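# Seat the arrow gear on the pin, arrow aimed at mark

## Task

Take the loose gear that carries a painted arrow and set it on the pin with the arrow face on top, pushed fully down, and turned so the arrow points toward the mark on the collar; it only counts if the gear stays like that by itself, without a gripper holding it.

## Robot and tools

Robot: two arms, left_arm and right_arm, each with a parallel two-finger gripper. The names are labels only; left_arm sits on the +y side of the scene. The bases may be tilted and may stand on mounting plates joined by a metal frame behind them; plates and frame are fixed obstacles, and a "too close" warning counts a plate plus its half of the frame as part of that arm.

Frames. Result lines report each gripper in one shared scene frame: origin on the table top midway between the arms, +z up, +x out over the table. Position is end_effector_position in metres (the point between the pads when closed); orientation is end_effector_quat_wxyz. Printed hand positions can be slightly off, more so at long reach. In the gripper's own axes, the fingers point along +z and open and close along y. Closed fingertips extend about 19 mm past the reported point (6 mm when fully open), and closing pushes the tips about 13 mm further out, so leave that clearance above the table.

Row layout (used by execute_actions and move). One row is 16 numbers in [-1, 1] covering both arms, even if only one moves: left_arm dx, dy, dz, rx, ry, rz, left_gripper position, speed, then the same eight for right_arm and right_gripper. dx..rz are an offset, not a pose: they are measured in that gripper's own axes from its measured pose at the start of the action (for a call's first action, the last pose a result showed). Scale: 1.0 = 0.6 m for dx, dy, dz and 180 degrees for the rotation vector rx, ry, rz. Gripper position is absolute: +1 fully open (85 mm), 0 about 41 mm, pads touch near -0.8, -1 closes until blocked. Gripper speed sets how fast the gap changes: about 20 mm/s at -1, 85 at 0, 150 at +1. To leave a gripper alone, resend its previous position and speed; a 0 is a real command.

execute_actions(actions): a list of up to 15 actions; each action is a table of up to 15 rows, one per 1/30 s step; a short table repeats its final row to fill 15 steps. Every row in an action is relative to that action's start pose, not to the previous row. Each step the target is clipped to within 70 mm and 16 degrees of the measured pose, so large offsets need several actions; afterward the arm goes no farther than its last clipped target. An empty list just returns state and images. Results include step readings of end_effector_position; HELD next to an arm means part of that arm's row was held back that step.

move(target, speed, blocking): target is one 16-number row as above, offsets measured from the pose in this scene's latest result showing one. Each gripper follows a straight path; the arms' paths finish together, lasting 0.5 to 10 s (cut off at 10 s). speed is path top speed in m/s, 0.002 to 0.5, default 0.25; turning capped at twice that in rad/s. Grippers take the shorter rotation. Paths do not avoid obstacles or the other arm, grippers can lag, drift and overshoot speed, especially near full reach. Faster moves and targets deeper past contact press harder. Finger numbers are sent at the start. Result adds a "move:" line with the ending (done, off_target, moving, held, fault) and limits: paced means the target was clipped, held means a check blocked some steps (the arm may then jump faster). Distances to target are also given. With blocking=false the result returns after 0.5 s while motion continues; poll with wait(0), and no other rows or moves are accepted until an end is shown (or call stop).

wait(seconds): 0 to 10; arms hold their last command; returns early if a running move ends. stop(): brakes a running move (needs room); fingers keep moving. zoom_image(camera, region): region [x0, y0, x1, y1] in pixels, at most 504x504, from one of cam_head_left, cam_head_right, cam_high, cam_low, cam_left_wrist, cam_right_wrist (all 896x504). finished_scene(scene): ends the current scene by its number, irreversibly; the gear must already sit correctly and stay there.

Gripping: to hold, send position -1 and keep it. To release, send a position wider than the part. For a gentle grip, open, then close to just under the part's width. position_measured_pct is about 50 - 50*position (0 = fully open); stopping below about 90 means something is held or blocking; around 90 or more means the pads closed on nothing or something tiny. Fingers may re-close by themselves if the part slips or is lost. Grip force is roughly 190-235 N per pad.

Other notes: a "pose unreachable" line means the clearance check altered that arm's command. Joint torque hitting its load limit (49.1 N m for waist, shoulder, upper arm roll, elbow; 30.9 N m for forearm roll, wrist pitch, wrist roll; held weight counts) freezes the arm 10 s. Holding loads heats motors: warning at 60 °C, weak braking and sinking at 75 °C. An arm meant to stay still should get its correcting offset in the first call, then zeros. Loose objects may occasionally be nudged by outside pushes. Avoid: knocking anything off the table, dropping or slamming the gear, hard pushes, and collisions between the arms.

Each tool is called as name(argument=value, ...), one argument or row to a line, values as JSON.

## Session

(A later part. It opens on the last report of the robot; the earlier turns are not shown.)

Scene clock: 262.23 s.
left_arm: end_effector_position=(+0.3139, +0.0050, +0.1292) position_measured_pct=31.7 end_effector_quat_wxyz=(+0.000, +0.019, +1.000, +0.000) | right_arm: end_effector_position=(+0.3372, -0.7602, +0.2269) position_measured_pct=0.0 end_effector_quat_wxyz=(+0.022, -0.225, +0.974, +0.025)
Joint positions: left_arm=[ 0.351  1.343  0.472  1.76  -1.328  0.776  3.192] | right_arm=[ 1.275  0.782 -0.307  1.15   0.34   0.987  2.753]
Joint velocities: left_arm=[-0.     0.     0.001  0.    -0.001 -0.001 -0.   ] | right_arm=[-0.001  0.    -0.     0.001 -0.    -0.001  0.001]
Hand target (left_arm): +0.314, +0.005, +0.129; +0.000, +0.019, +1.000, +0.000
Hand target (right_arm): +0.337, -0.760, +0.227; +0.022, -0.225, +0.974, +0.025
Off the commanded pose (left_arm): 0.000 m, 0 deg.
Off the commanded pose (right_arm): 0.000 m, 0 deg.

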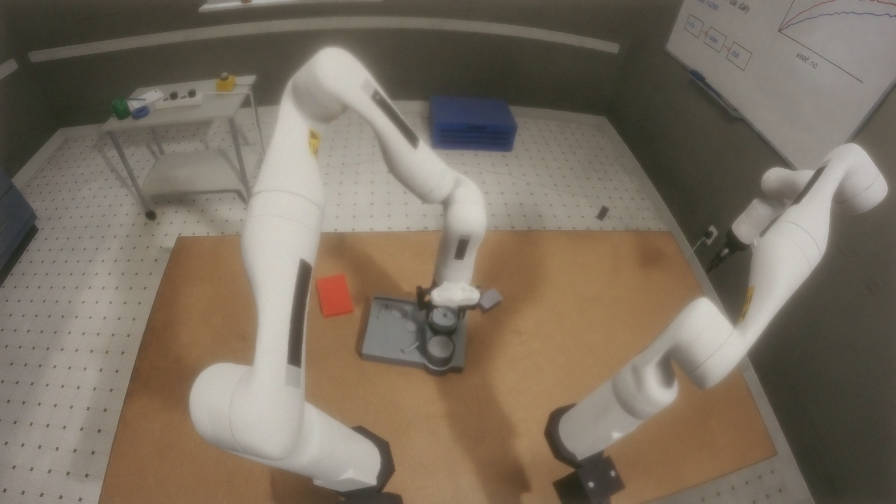

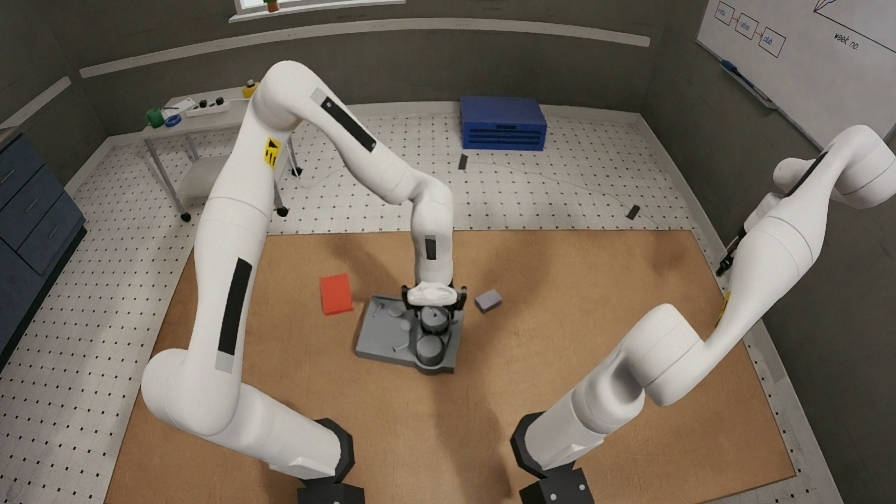

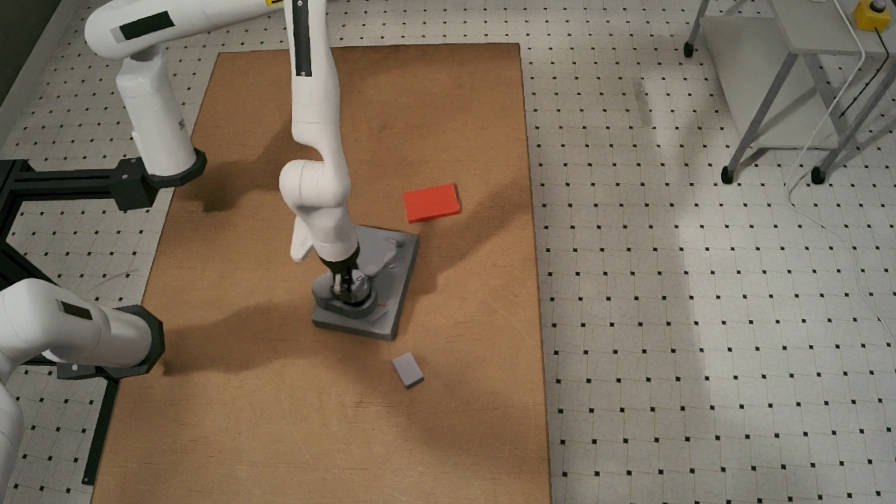

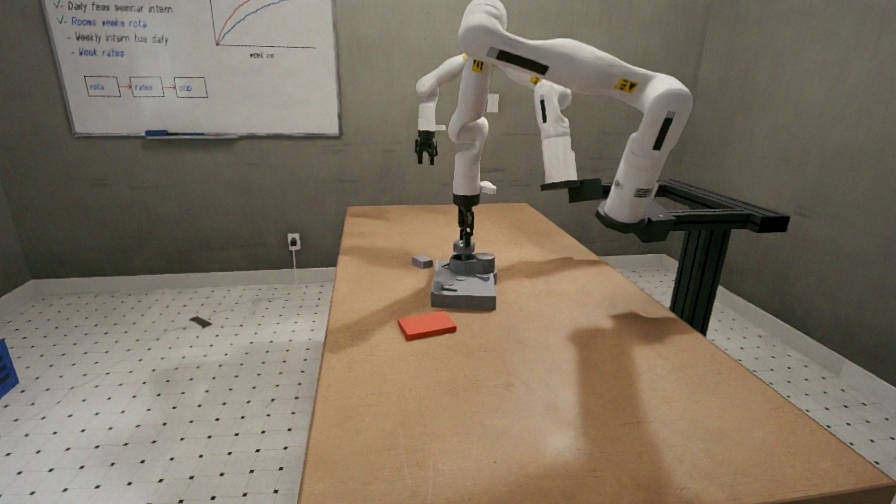

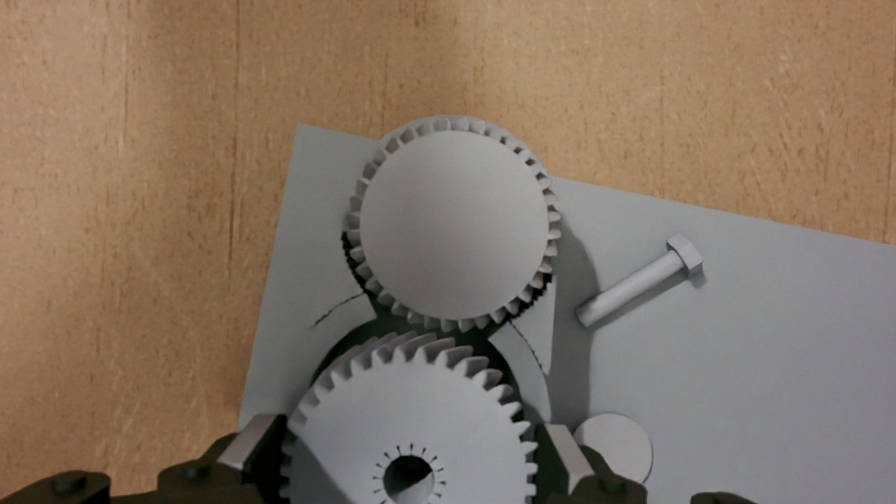

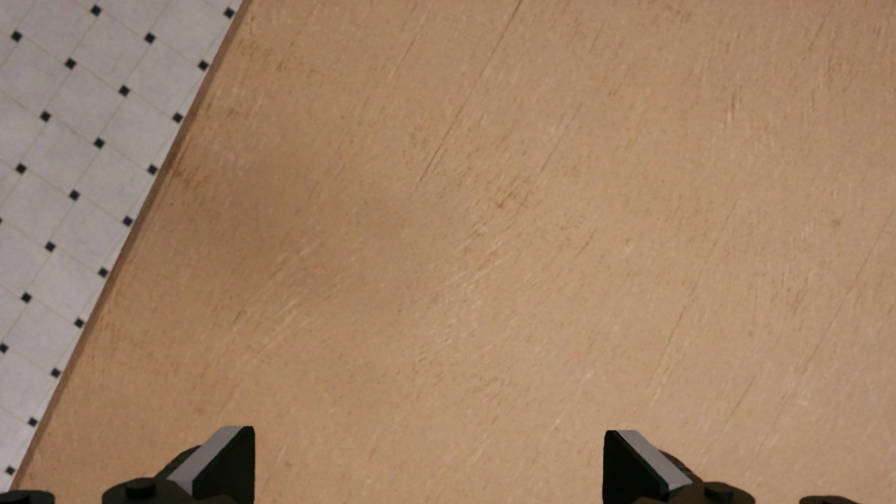

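execute_actions(
  actions=[
    [[0,0,0.00035,0,0,-0.0001,-1,-0.3,0,0,0,0,0,0,1,0],[0,0,0.00105,0,0,-0.0002,-1,-0.3,0,0,0,0,0,0,1,0],[0,0,0.0021,0,0,-0.0004,-1,-0.3,0,0,0,0,0,0,1,0],[0,0,0.0035,0,0,-0.0006,-1,-0.3,0,0,0,0,0,0,1,0],[0,0,0.00508,0,0,-0.0008,-1,-0.3,0,0,0,0,0,0,1,0],[0,0,0.00665,0,0,-0.001,-1,-0.3,0,0,0,0,0,0,1,0],[0,0,0.00823,0,0,-0.0012,-1,-0.3,0,0,0,0,0,0,1,0],[0,0,0.0098,0,0,-0.0014,-1,-0.3,0,0,0,0,0,0,1,0],[0,0,0.01138,0,0,-0.0016,-1,-0.3,0,0,0,0,0,0,1,0],[0,0,0.01278,0,0,-0.0018,-1,-0.3,0,0,0,0,0,0,1,0],[0,0,0.01418,0,0,-0.002,-1,-0.3,0,0,0,0,0,0,1,0],[0,0,0.0154,0,0,-0.0021,-1,-0.3,0,0,0,0,0,0,1,0],[0,0,0.01645,0,0,-0.0022,-1,-0.3,0,0,0,0,0,0,1,0],[0,0,0.01715,0,0,-0.0022,-1,-0.3,0,0,0,0,0,0,1,0],[0,0,0.0175,0,0,-0.0022,-1,-0.3,0,0,0,0,0,0,1,0]],
  ],
)

Scene clock: 299.60 s.
left_arm: end_effector_position=(+0.3132, +0.0050, +0.1200) position_measured_pct=31.7 end_effector_quat_wxyz=(-0.000, +0.016, +1.000, +0.000) | right_arm: end_effector_position=(+0.3372, -0.7602, +0.2269) position_measured_pct=0.0 end_effector_quat_wxyz=(+0.022, -0.225, +0.974, +0.025)
Joint positions: left_arm=[ 0.352  1.36   0.46   1.754 -1.342  0.763  3.207] | right_arm=[ 1.275  0.782 -0.307  1.15   0.34   0.987  2.753]
Joint velocities: left_arm=[ 0.003  0.038 -0.026 -0.005 -0.028 -0.023  0.023] | right_arm=[ 0.    -0.    -0.    -0.     0.     0.     0.001]
Hand target (left_arm): +0.314, +0.005, +0.119; +0.000, +0.015, +1.000, +0.000
Hand target (right_arm): +0.337, -0.760, +0.227; +0.022, -0.225, +0.974, +0.025
Off the commanded pose (left_arm): 0.002 m, 0 deg.
Off the commanded pose (right_arm): 0.000 m, 0 deg.
Step readings (end_effector_position):
0: left_arm (+0.3139, +0.0050, +0.1292) | right_arm (+0.3372, -0.7602, +0.2269)
1: left_arm (+0.3139, +0.0050, +0.1292) | right_arm (+0.3372, -0.7602, +0.2269)
2: left_arm (+0.3139, +0.0050, +0.1291) | right_arm (+0.3372, -0.7602, +0.2269)
4: left_arm (+0.3138, +0.0049, +0.1284) | right_arm (+0.3372, -0.7602, +0.2269)
8: left_arm (+0.3138, +0.0049, +0.1256) | right_arm (+0.3372, -0.7602, +0.2269)
15: end_effector_position above

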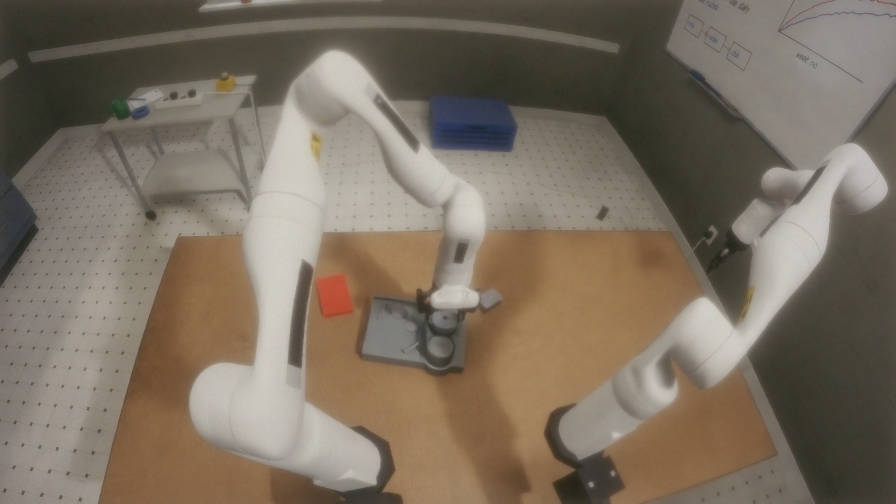

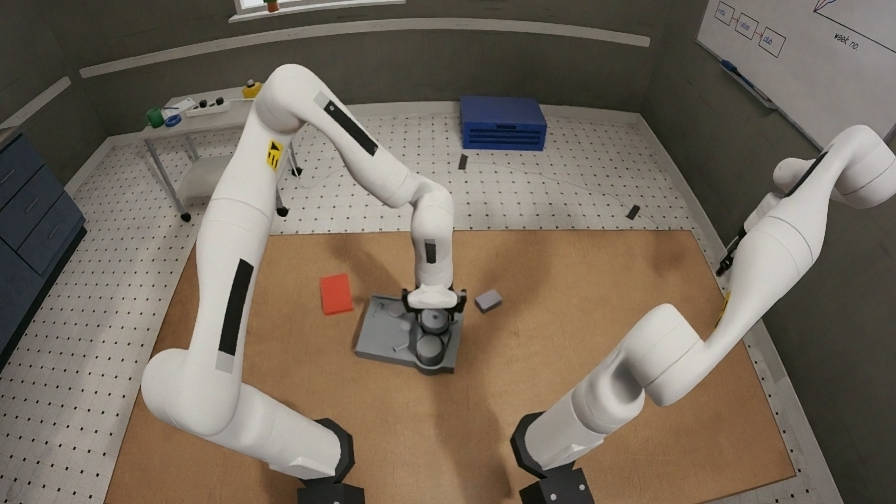

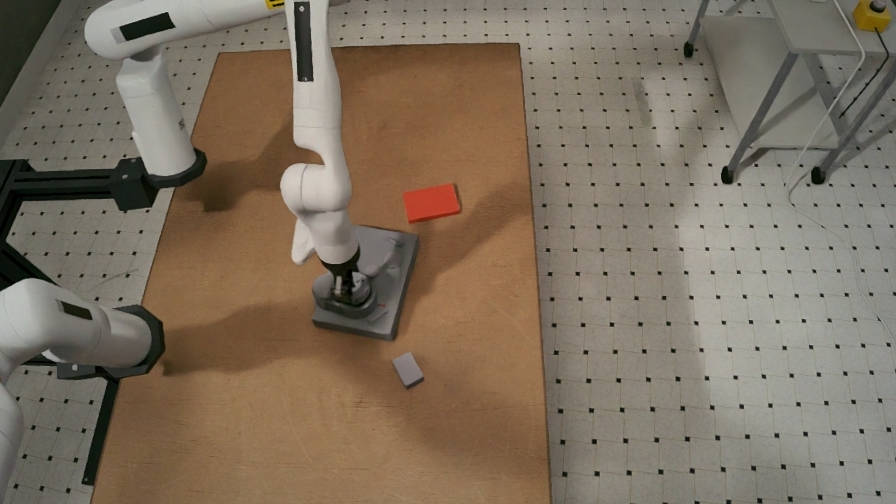

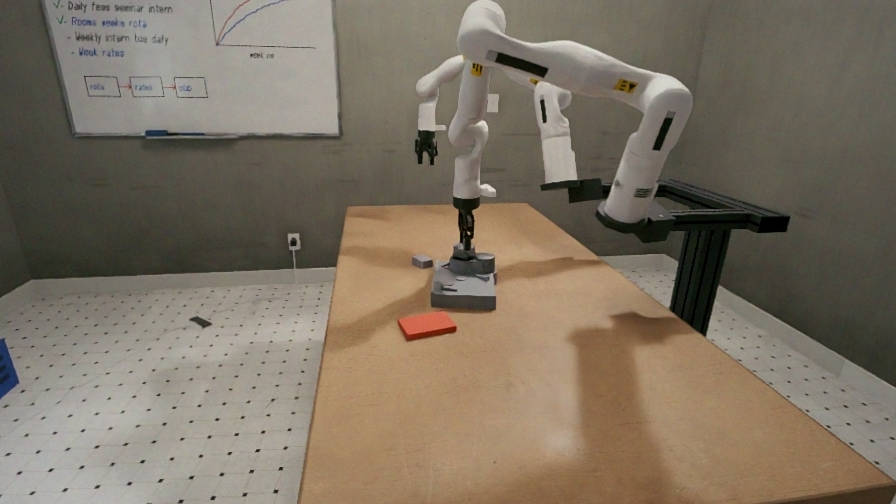

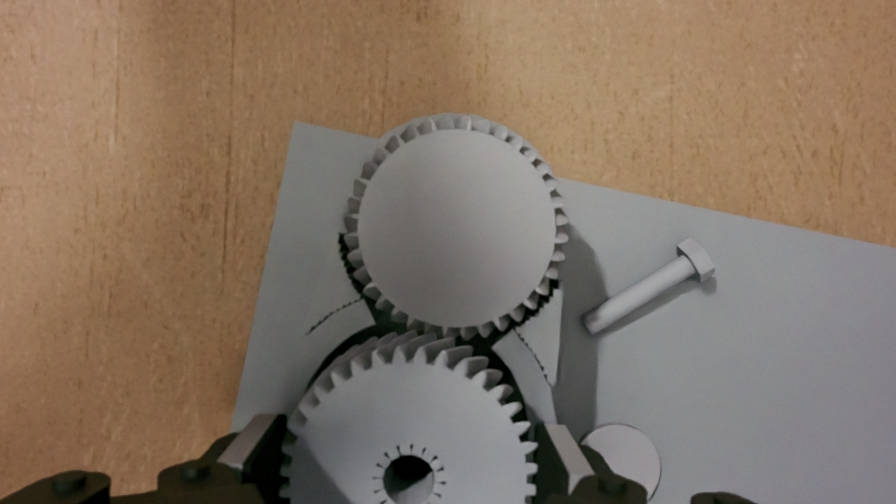

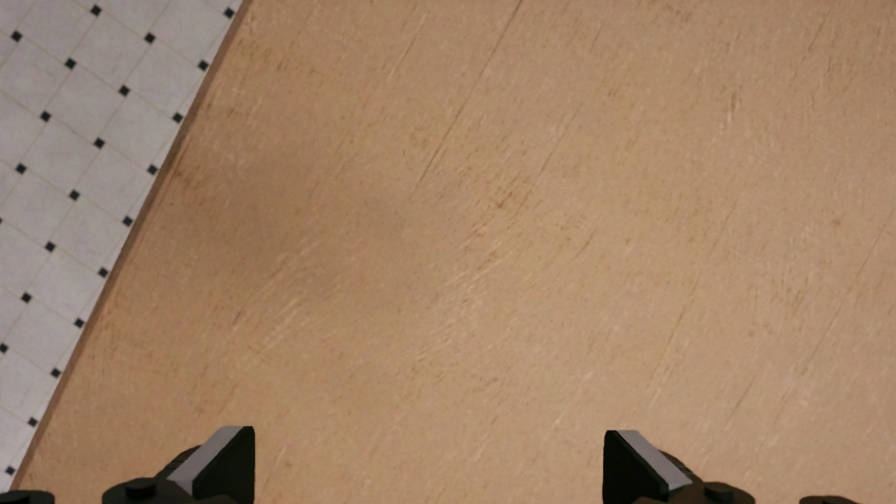

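execute_actions(
  actions=[],
)

zoom_image(
  camera="cam_left_wrist",
  region=[335, 105, 575, 345],
)

zoom_image(
  camera="cam_left_wrist",
  region=[380, 290, 480, 390],
)

zoom_image(
  camera="cam_left_wrist",
  region=[295, 300, 395, 400],
)

zoom_image(
  camera="cam_left_wrist",
  region=[455, 320, 555, 420],
)

Scene clock: 301.83 s.
left_arm: end_effector_position=(+0.3129, +0.0050, +0.1184) position_measured_pct=31.7 end_effector_quat_wxyz=(-0.000, +0.016, +1.000, +0.000) | right_arm: end_effector_position=(+0.3372, -0.7602, +0.2269) position_measured_pct=0.0 end_effector_quat_wxyz=(+0.022, -0.225, +0.974, +0.025)
Joint positions: left_arm=[ 0.352  1.363  0.458  1.753 -1.345  0.761  3.209] | right_arm=[ 1.275  0.782 -0.307  1.15   0.34   0.987  2.753]
Joint velocities: left_arm=[-0.    -0.001  0.001 -0.    -0.    -0.002  0.   ] | right_arm=[ 0.001 -0.     0.     0.001 -0.     0.    -0.   ]
Hand target (left_arm): +0.314, +0.005, +0.119; +0.000, +0.015, +1.000, +0.000
Hand target (right_arm): +0.337, -0.760, +0.227; +0.022, -0.225, +0.974, +0.025
Off the commanded pose (left_arm): 0.001 m, 0 deg.
Off the commanded pose (right_arm): 0.000 m, 0 deg.

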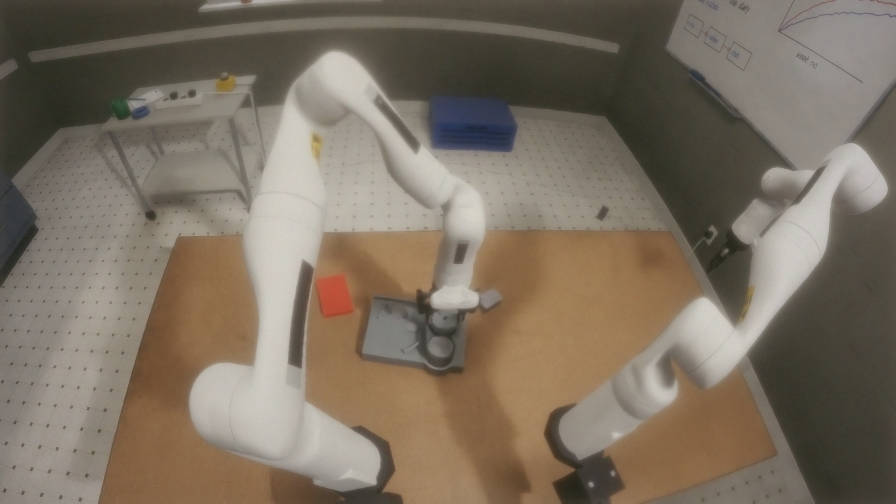

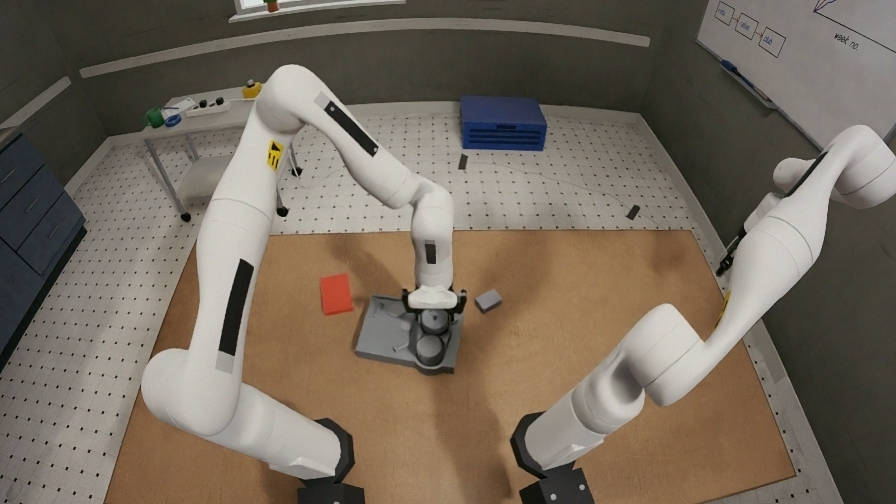

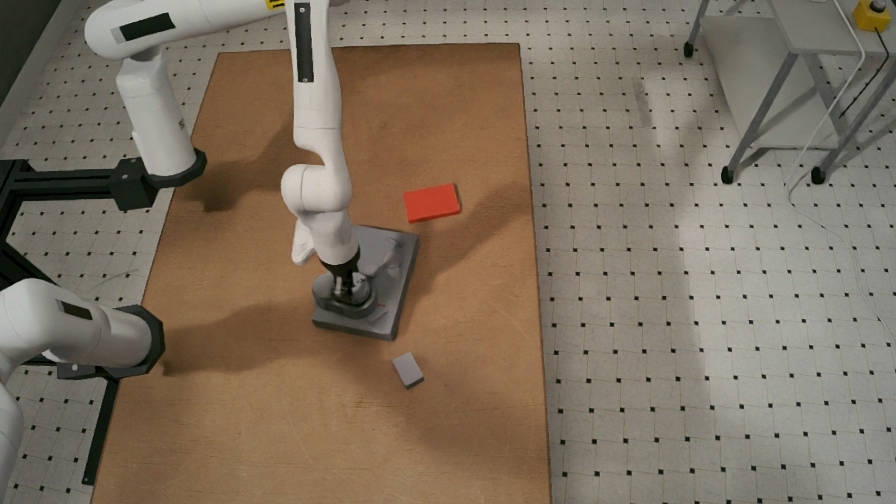

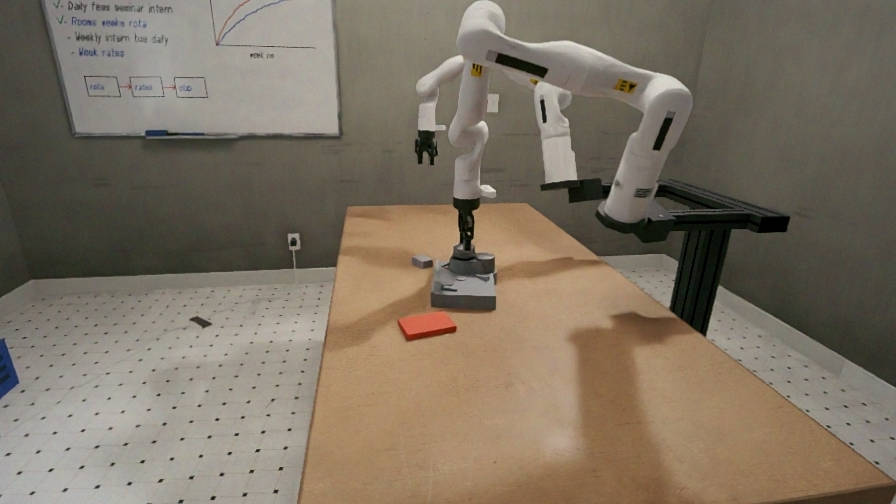

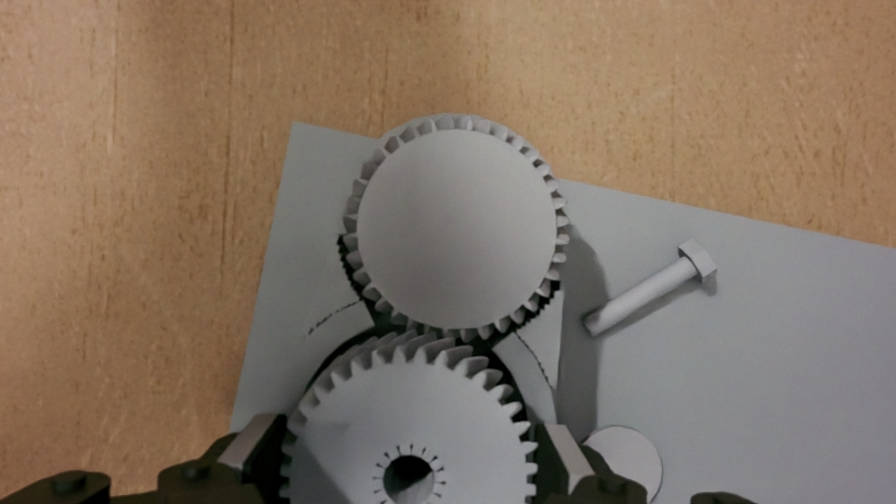

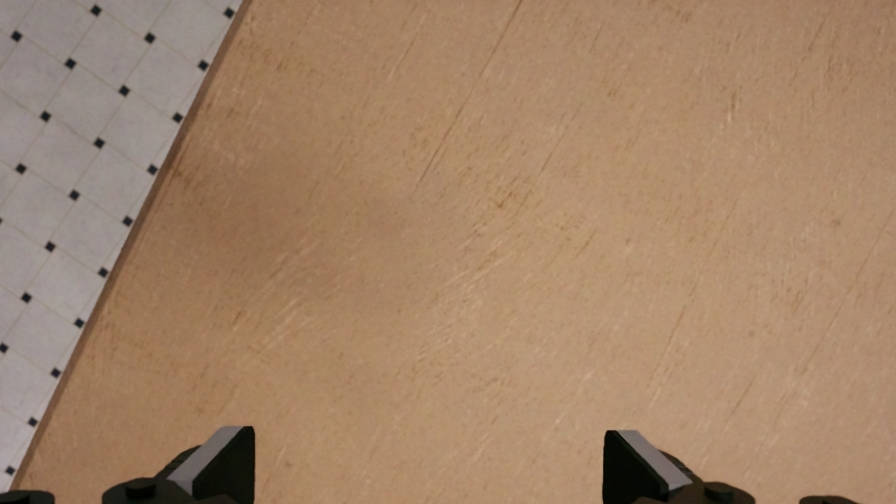

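Region (335, 105, 575, 345) of cam_left_wrist's 896x504 image, scaled by 2.100.

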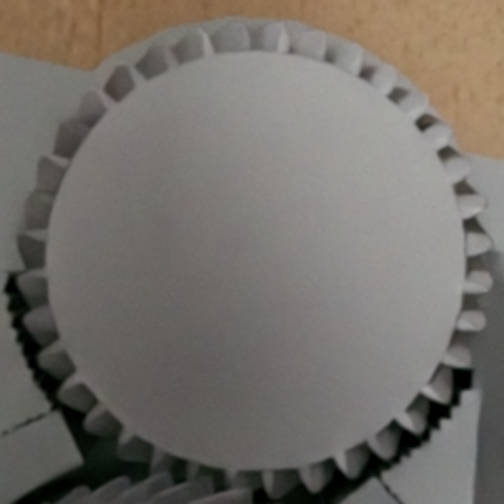

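Region (380, 290, 480, 390) of cam_left_wrist's 896x504 image, scaled by 5.040.

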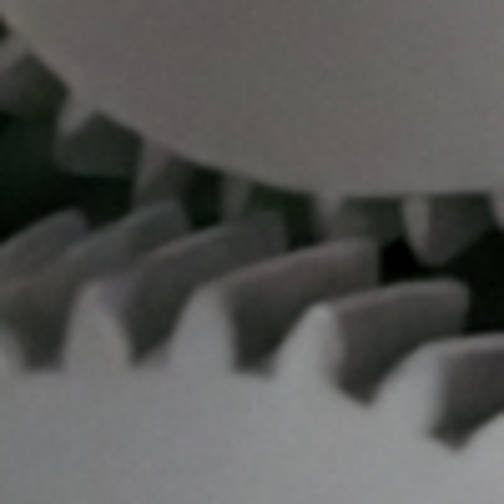

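Region (295, 300, 395, 400) of cam_left_wrist's 896x504 image, scaled by 5.040.

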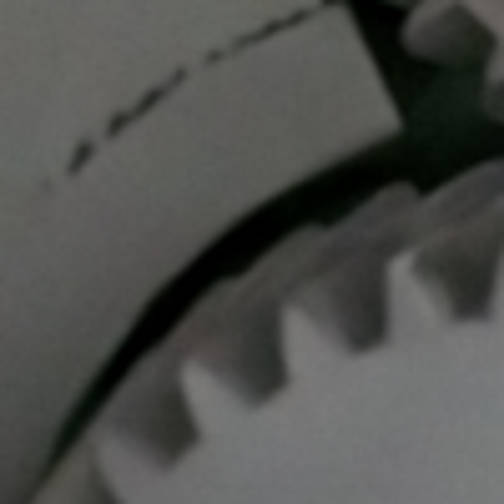

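Region (455, 320, 555, 420) of cam_left_wrist's 896x504 image, scaled by 5.040.

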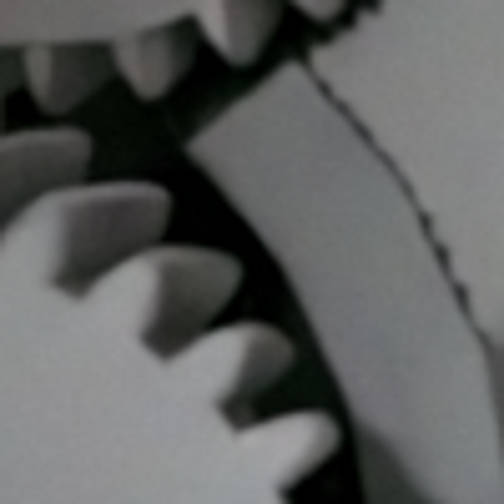

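zoom_image(
  camera="cam_left_wrist",
  region=[370, 434, 450, 504],
)

zoom_image(
  camera="cam_low",
  region=[440, 230, 500, 285],
)

zoom_image(
  camera="cam_high",
  region=[300, 255, 400, 340],
)

zoom_image(
  camera="cam_head_right",
  region=[400, 300, 470, 375],
)

Region (370, 434, 450, 504) of cam_left_wrist's 896x504 image, scaled by 6.300; it fills the top 441 rows of this view, and the rest is white.

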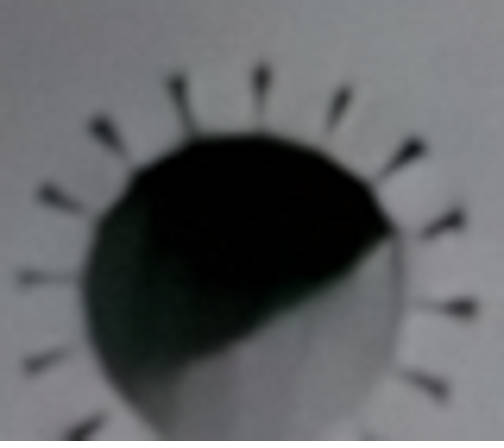

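Region (440, 230, 500, 285) of cam_low's 896x504 image, scaled by 8.400, with more detail than that image has; it fills the top 462 rows of this view, and the rest is white.

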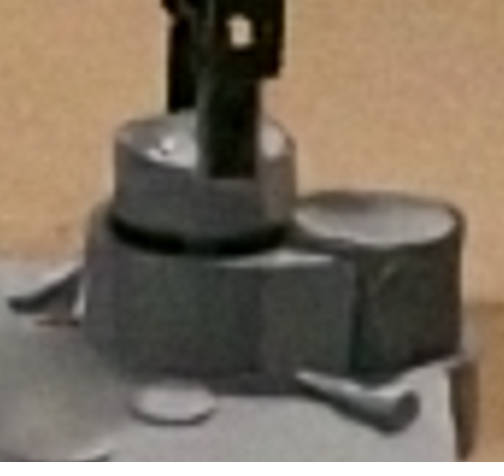

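Region (300, 255, 400, 340) of cam_high's 896x504 image, scaled by 5.040, with more detail than that image has; it fills the top 428 rows of this view, and the rest is white.

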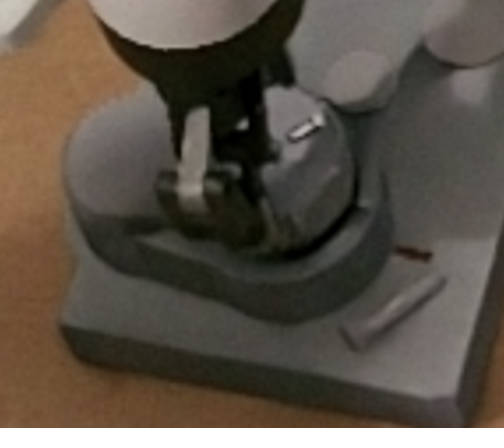

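Region (400, 300, 470, 375) of cam_head_right's 896x504 image, scaled by 6.720, with more detail than that image has; it fills the left 470 columns of this view, and the rest is white.

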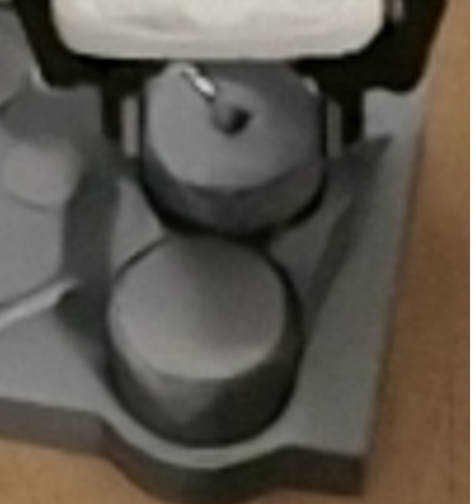

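execute_actions(
  actions=[
    [[-0.0015,-0.0001,0,0,0,0,-1,-0.3,0,0,0,0,0,0,1,0],[-0.0015,-0.0002,0.0003,0,0,0,-1,-0.3,0,0,0,0,0,0,1,0],[-0.0015,-0.0003,0.0008,0,0,0,-1,-0.3,0,0,0,0,0,0,1,0],[-0.0015,-0.0003,0.0014,0,0,0,-1,-0.3,0,0,0,0,0,0,1,0],[-0.0015,-0.0003,0.0021,0,0,0,-1,-0.3,0,0,0,0,0,0,1,0],[-0.0015,-0.0003,0.0028,0,0,0,-1,-0.3,0,0,0,0,0,0,1,0],[-0.0015,-0.0003,0.0035,0,0,0,-1,-0.3,0,0,0,0,0,0,1,0],[-0.0015,-0.0003,0.0042,0,0,0,-1,-0.3,0,0,0,0,0,0,1,0],[-0.0015,-0.0003,0.0048,0,0,0,-1,-0.3,0,0,0,0,0,0,1,0],[-0.0015,-0.0003,0.0053,0,0,0,-1,-0.3,0,0,0,0,0,0,1,0],[-0.0015,-0.0003,0.0057,0,0,0,-1,-0.3,0,0,0,0,0,0,1,0],[-0.0015,-0.0003,0.006,0,0,0,-1,-0.3,0,0,0,0,0,0,1,0]],
  ],
)

Scene clock: 344.73 s.
left_arm: end_effector_position=(+0.3130, +0.0050, +0.1148) position_measured_pct=31.7 end_effector_quat_wxyz=(-0.001, +0.016, +1.000, +0.001) | right_arm: end_effector_position=(+0.3372, -0.7602, +0.2269) position_measured_pct=0.0 end_effector_quat_wxyz=(+0.022, -0.225, +0.974, +0.025)
Joint positions: left_arm=[ 0.351  1.371  0.455  1.749 -1.348  0.759  3.209] | right_arm=[ 1.275  0.782 -0.307  1.15   0.34   0.987  2.753]
Joint velocities: left_arm=[ 0.001  0.    -0.     0.    -0.002 -0.     0.002] | right_arm=[-0.    -0.     0.     0.    -0.     0.001  0.   ]
Hand target (left_arm): +0.314, +0.005, +0.115; -0.000, +0.016, +1.000, +0.000
Hand target (right_arm): +0.337, -0.760, +0.227; +0.022, -0.225, +0.974, +0.025
Off the commanded pose (left_arm): 0.001 m, 0 deg.
Off the commanded pose (right_arm): 0.000 m, 0 deg.
Step readings (end_effector_position):
0: left_arm (+0.3129, +0.0050, +0.1184) | right_arm (+0.3372, -0.7602, +0.2269)
1: left_arm (+0.3129, +0.0050, +0.1183) | right_arm (+0.3372, -0.7602, +0.2269)
2: left_arm (+0.3129, +0.0050, +0.1182) | right_arm (+0.3372, -0.7602, +0.2269)
4: left_arm (+0.3129, +0.0050, +0.1178) | right_arm (+0.3372, -0.7602, +0.2269)
8: left_arm (+0.3129, +0.0050, +0.1166) | right_arm (+0.3372, -0.7602, +0.2269)
15: end_effector_position above

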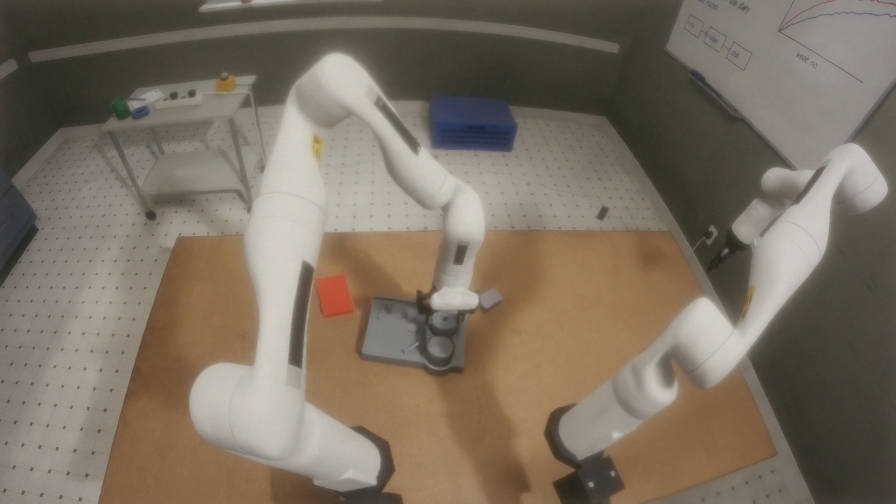

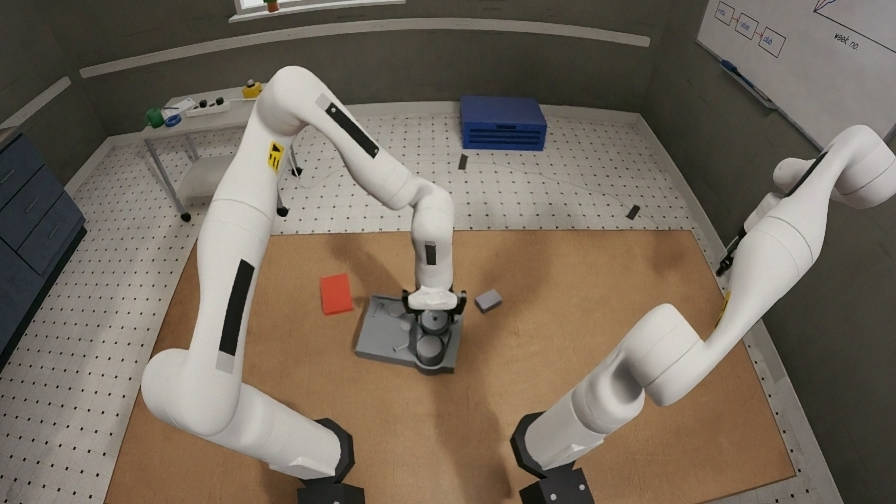

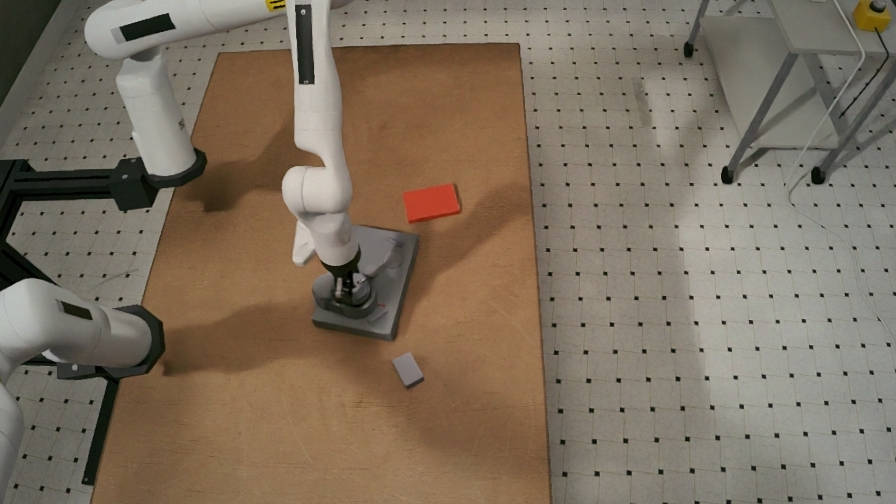

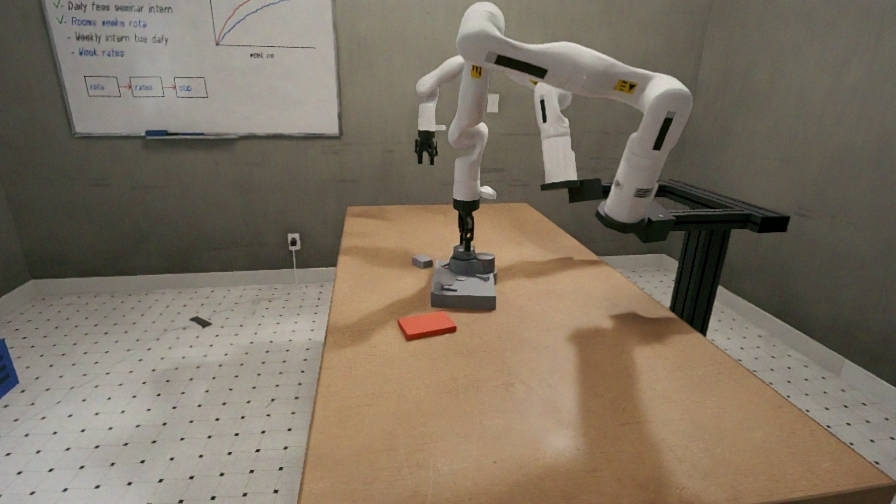

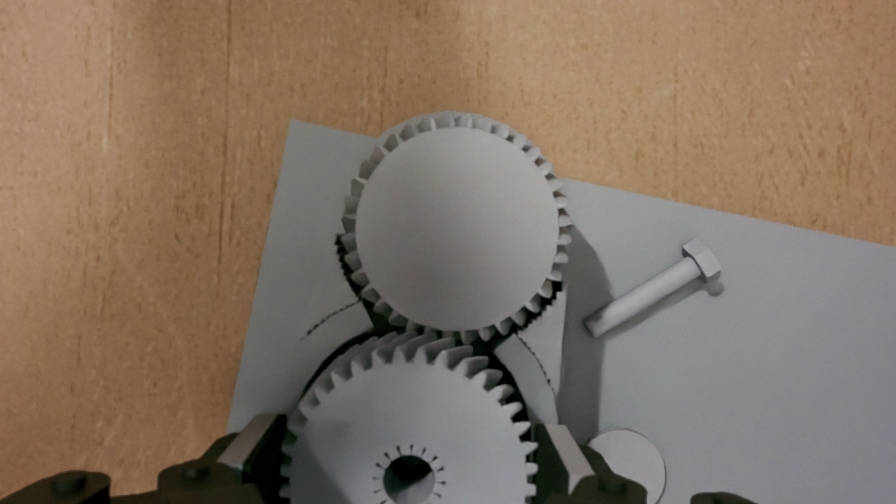

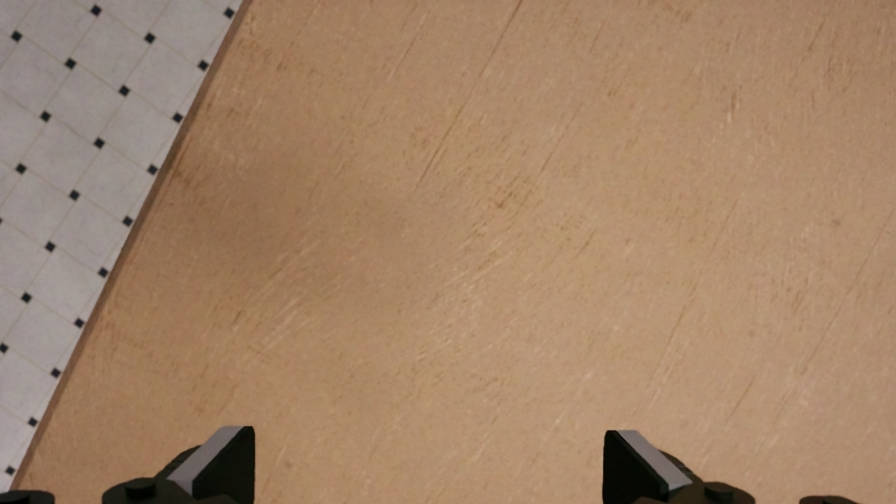

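zoom_image(
  camera="cam_left_wrist",
  region=[380, 290, 480, 390],
)

zoom_image(
  camera="cam_left_wrist",
  region=[400, 305, 460, 365],
)

zoom_image(
  camera="cam_left_wrist",
  region=[335, 105, 575, 345],
)

Region (380, 290, 480, 390) of cam_left_wrist's 896x504 image, scaled by 5.040.

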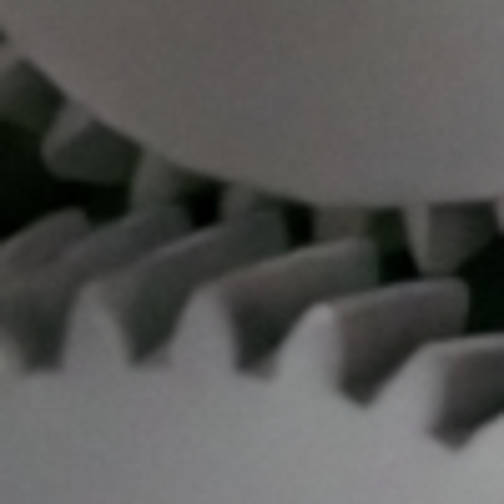

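Region (400, 305, 460, 365) of cam_left_wrist's 896x504 image, scaled by 8.400.

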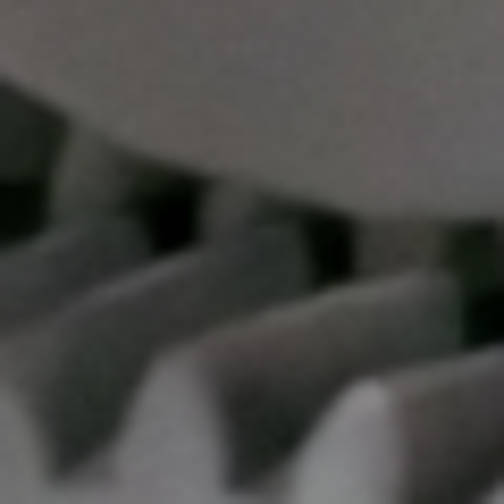

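Region (335, 105, 575, 345) of cam_left_wrist's 896x504 image, scaled by 2.100.

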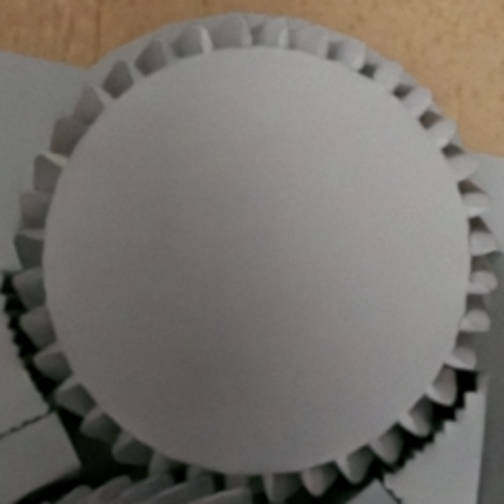

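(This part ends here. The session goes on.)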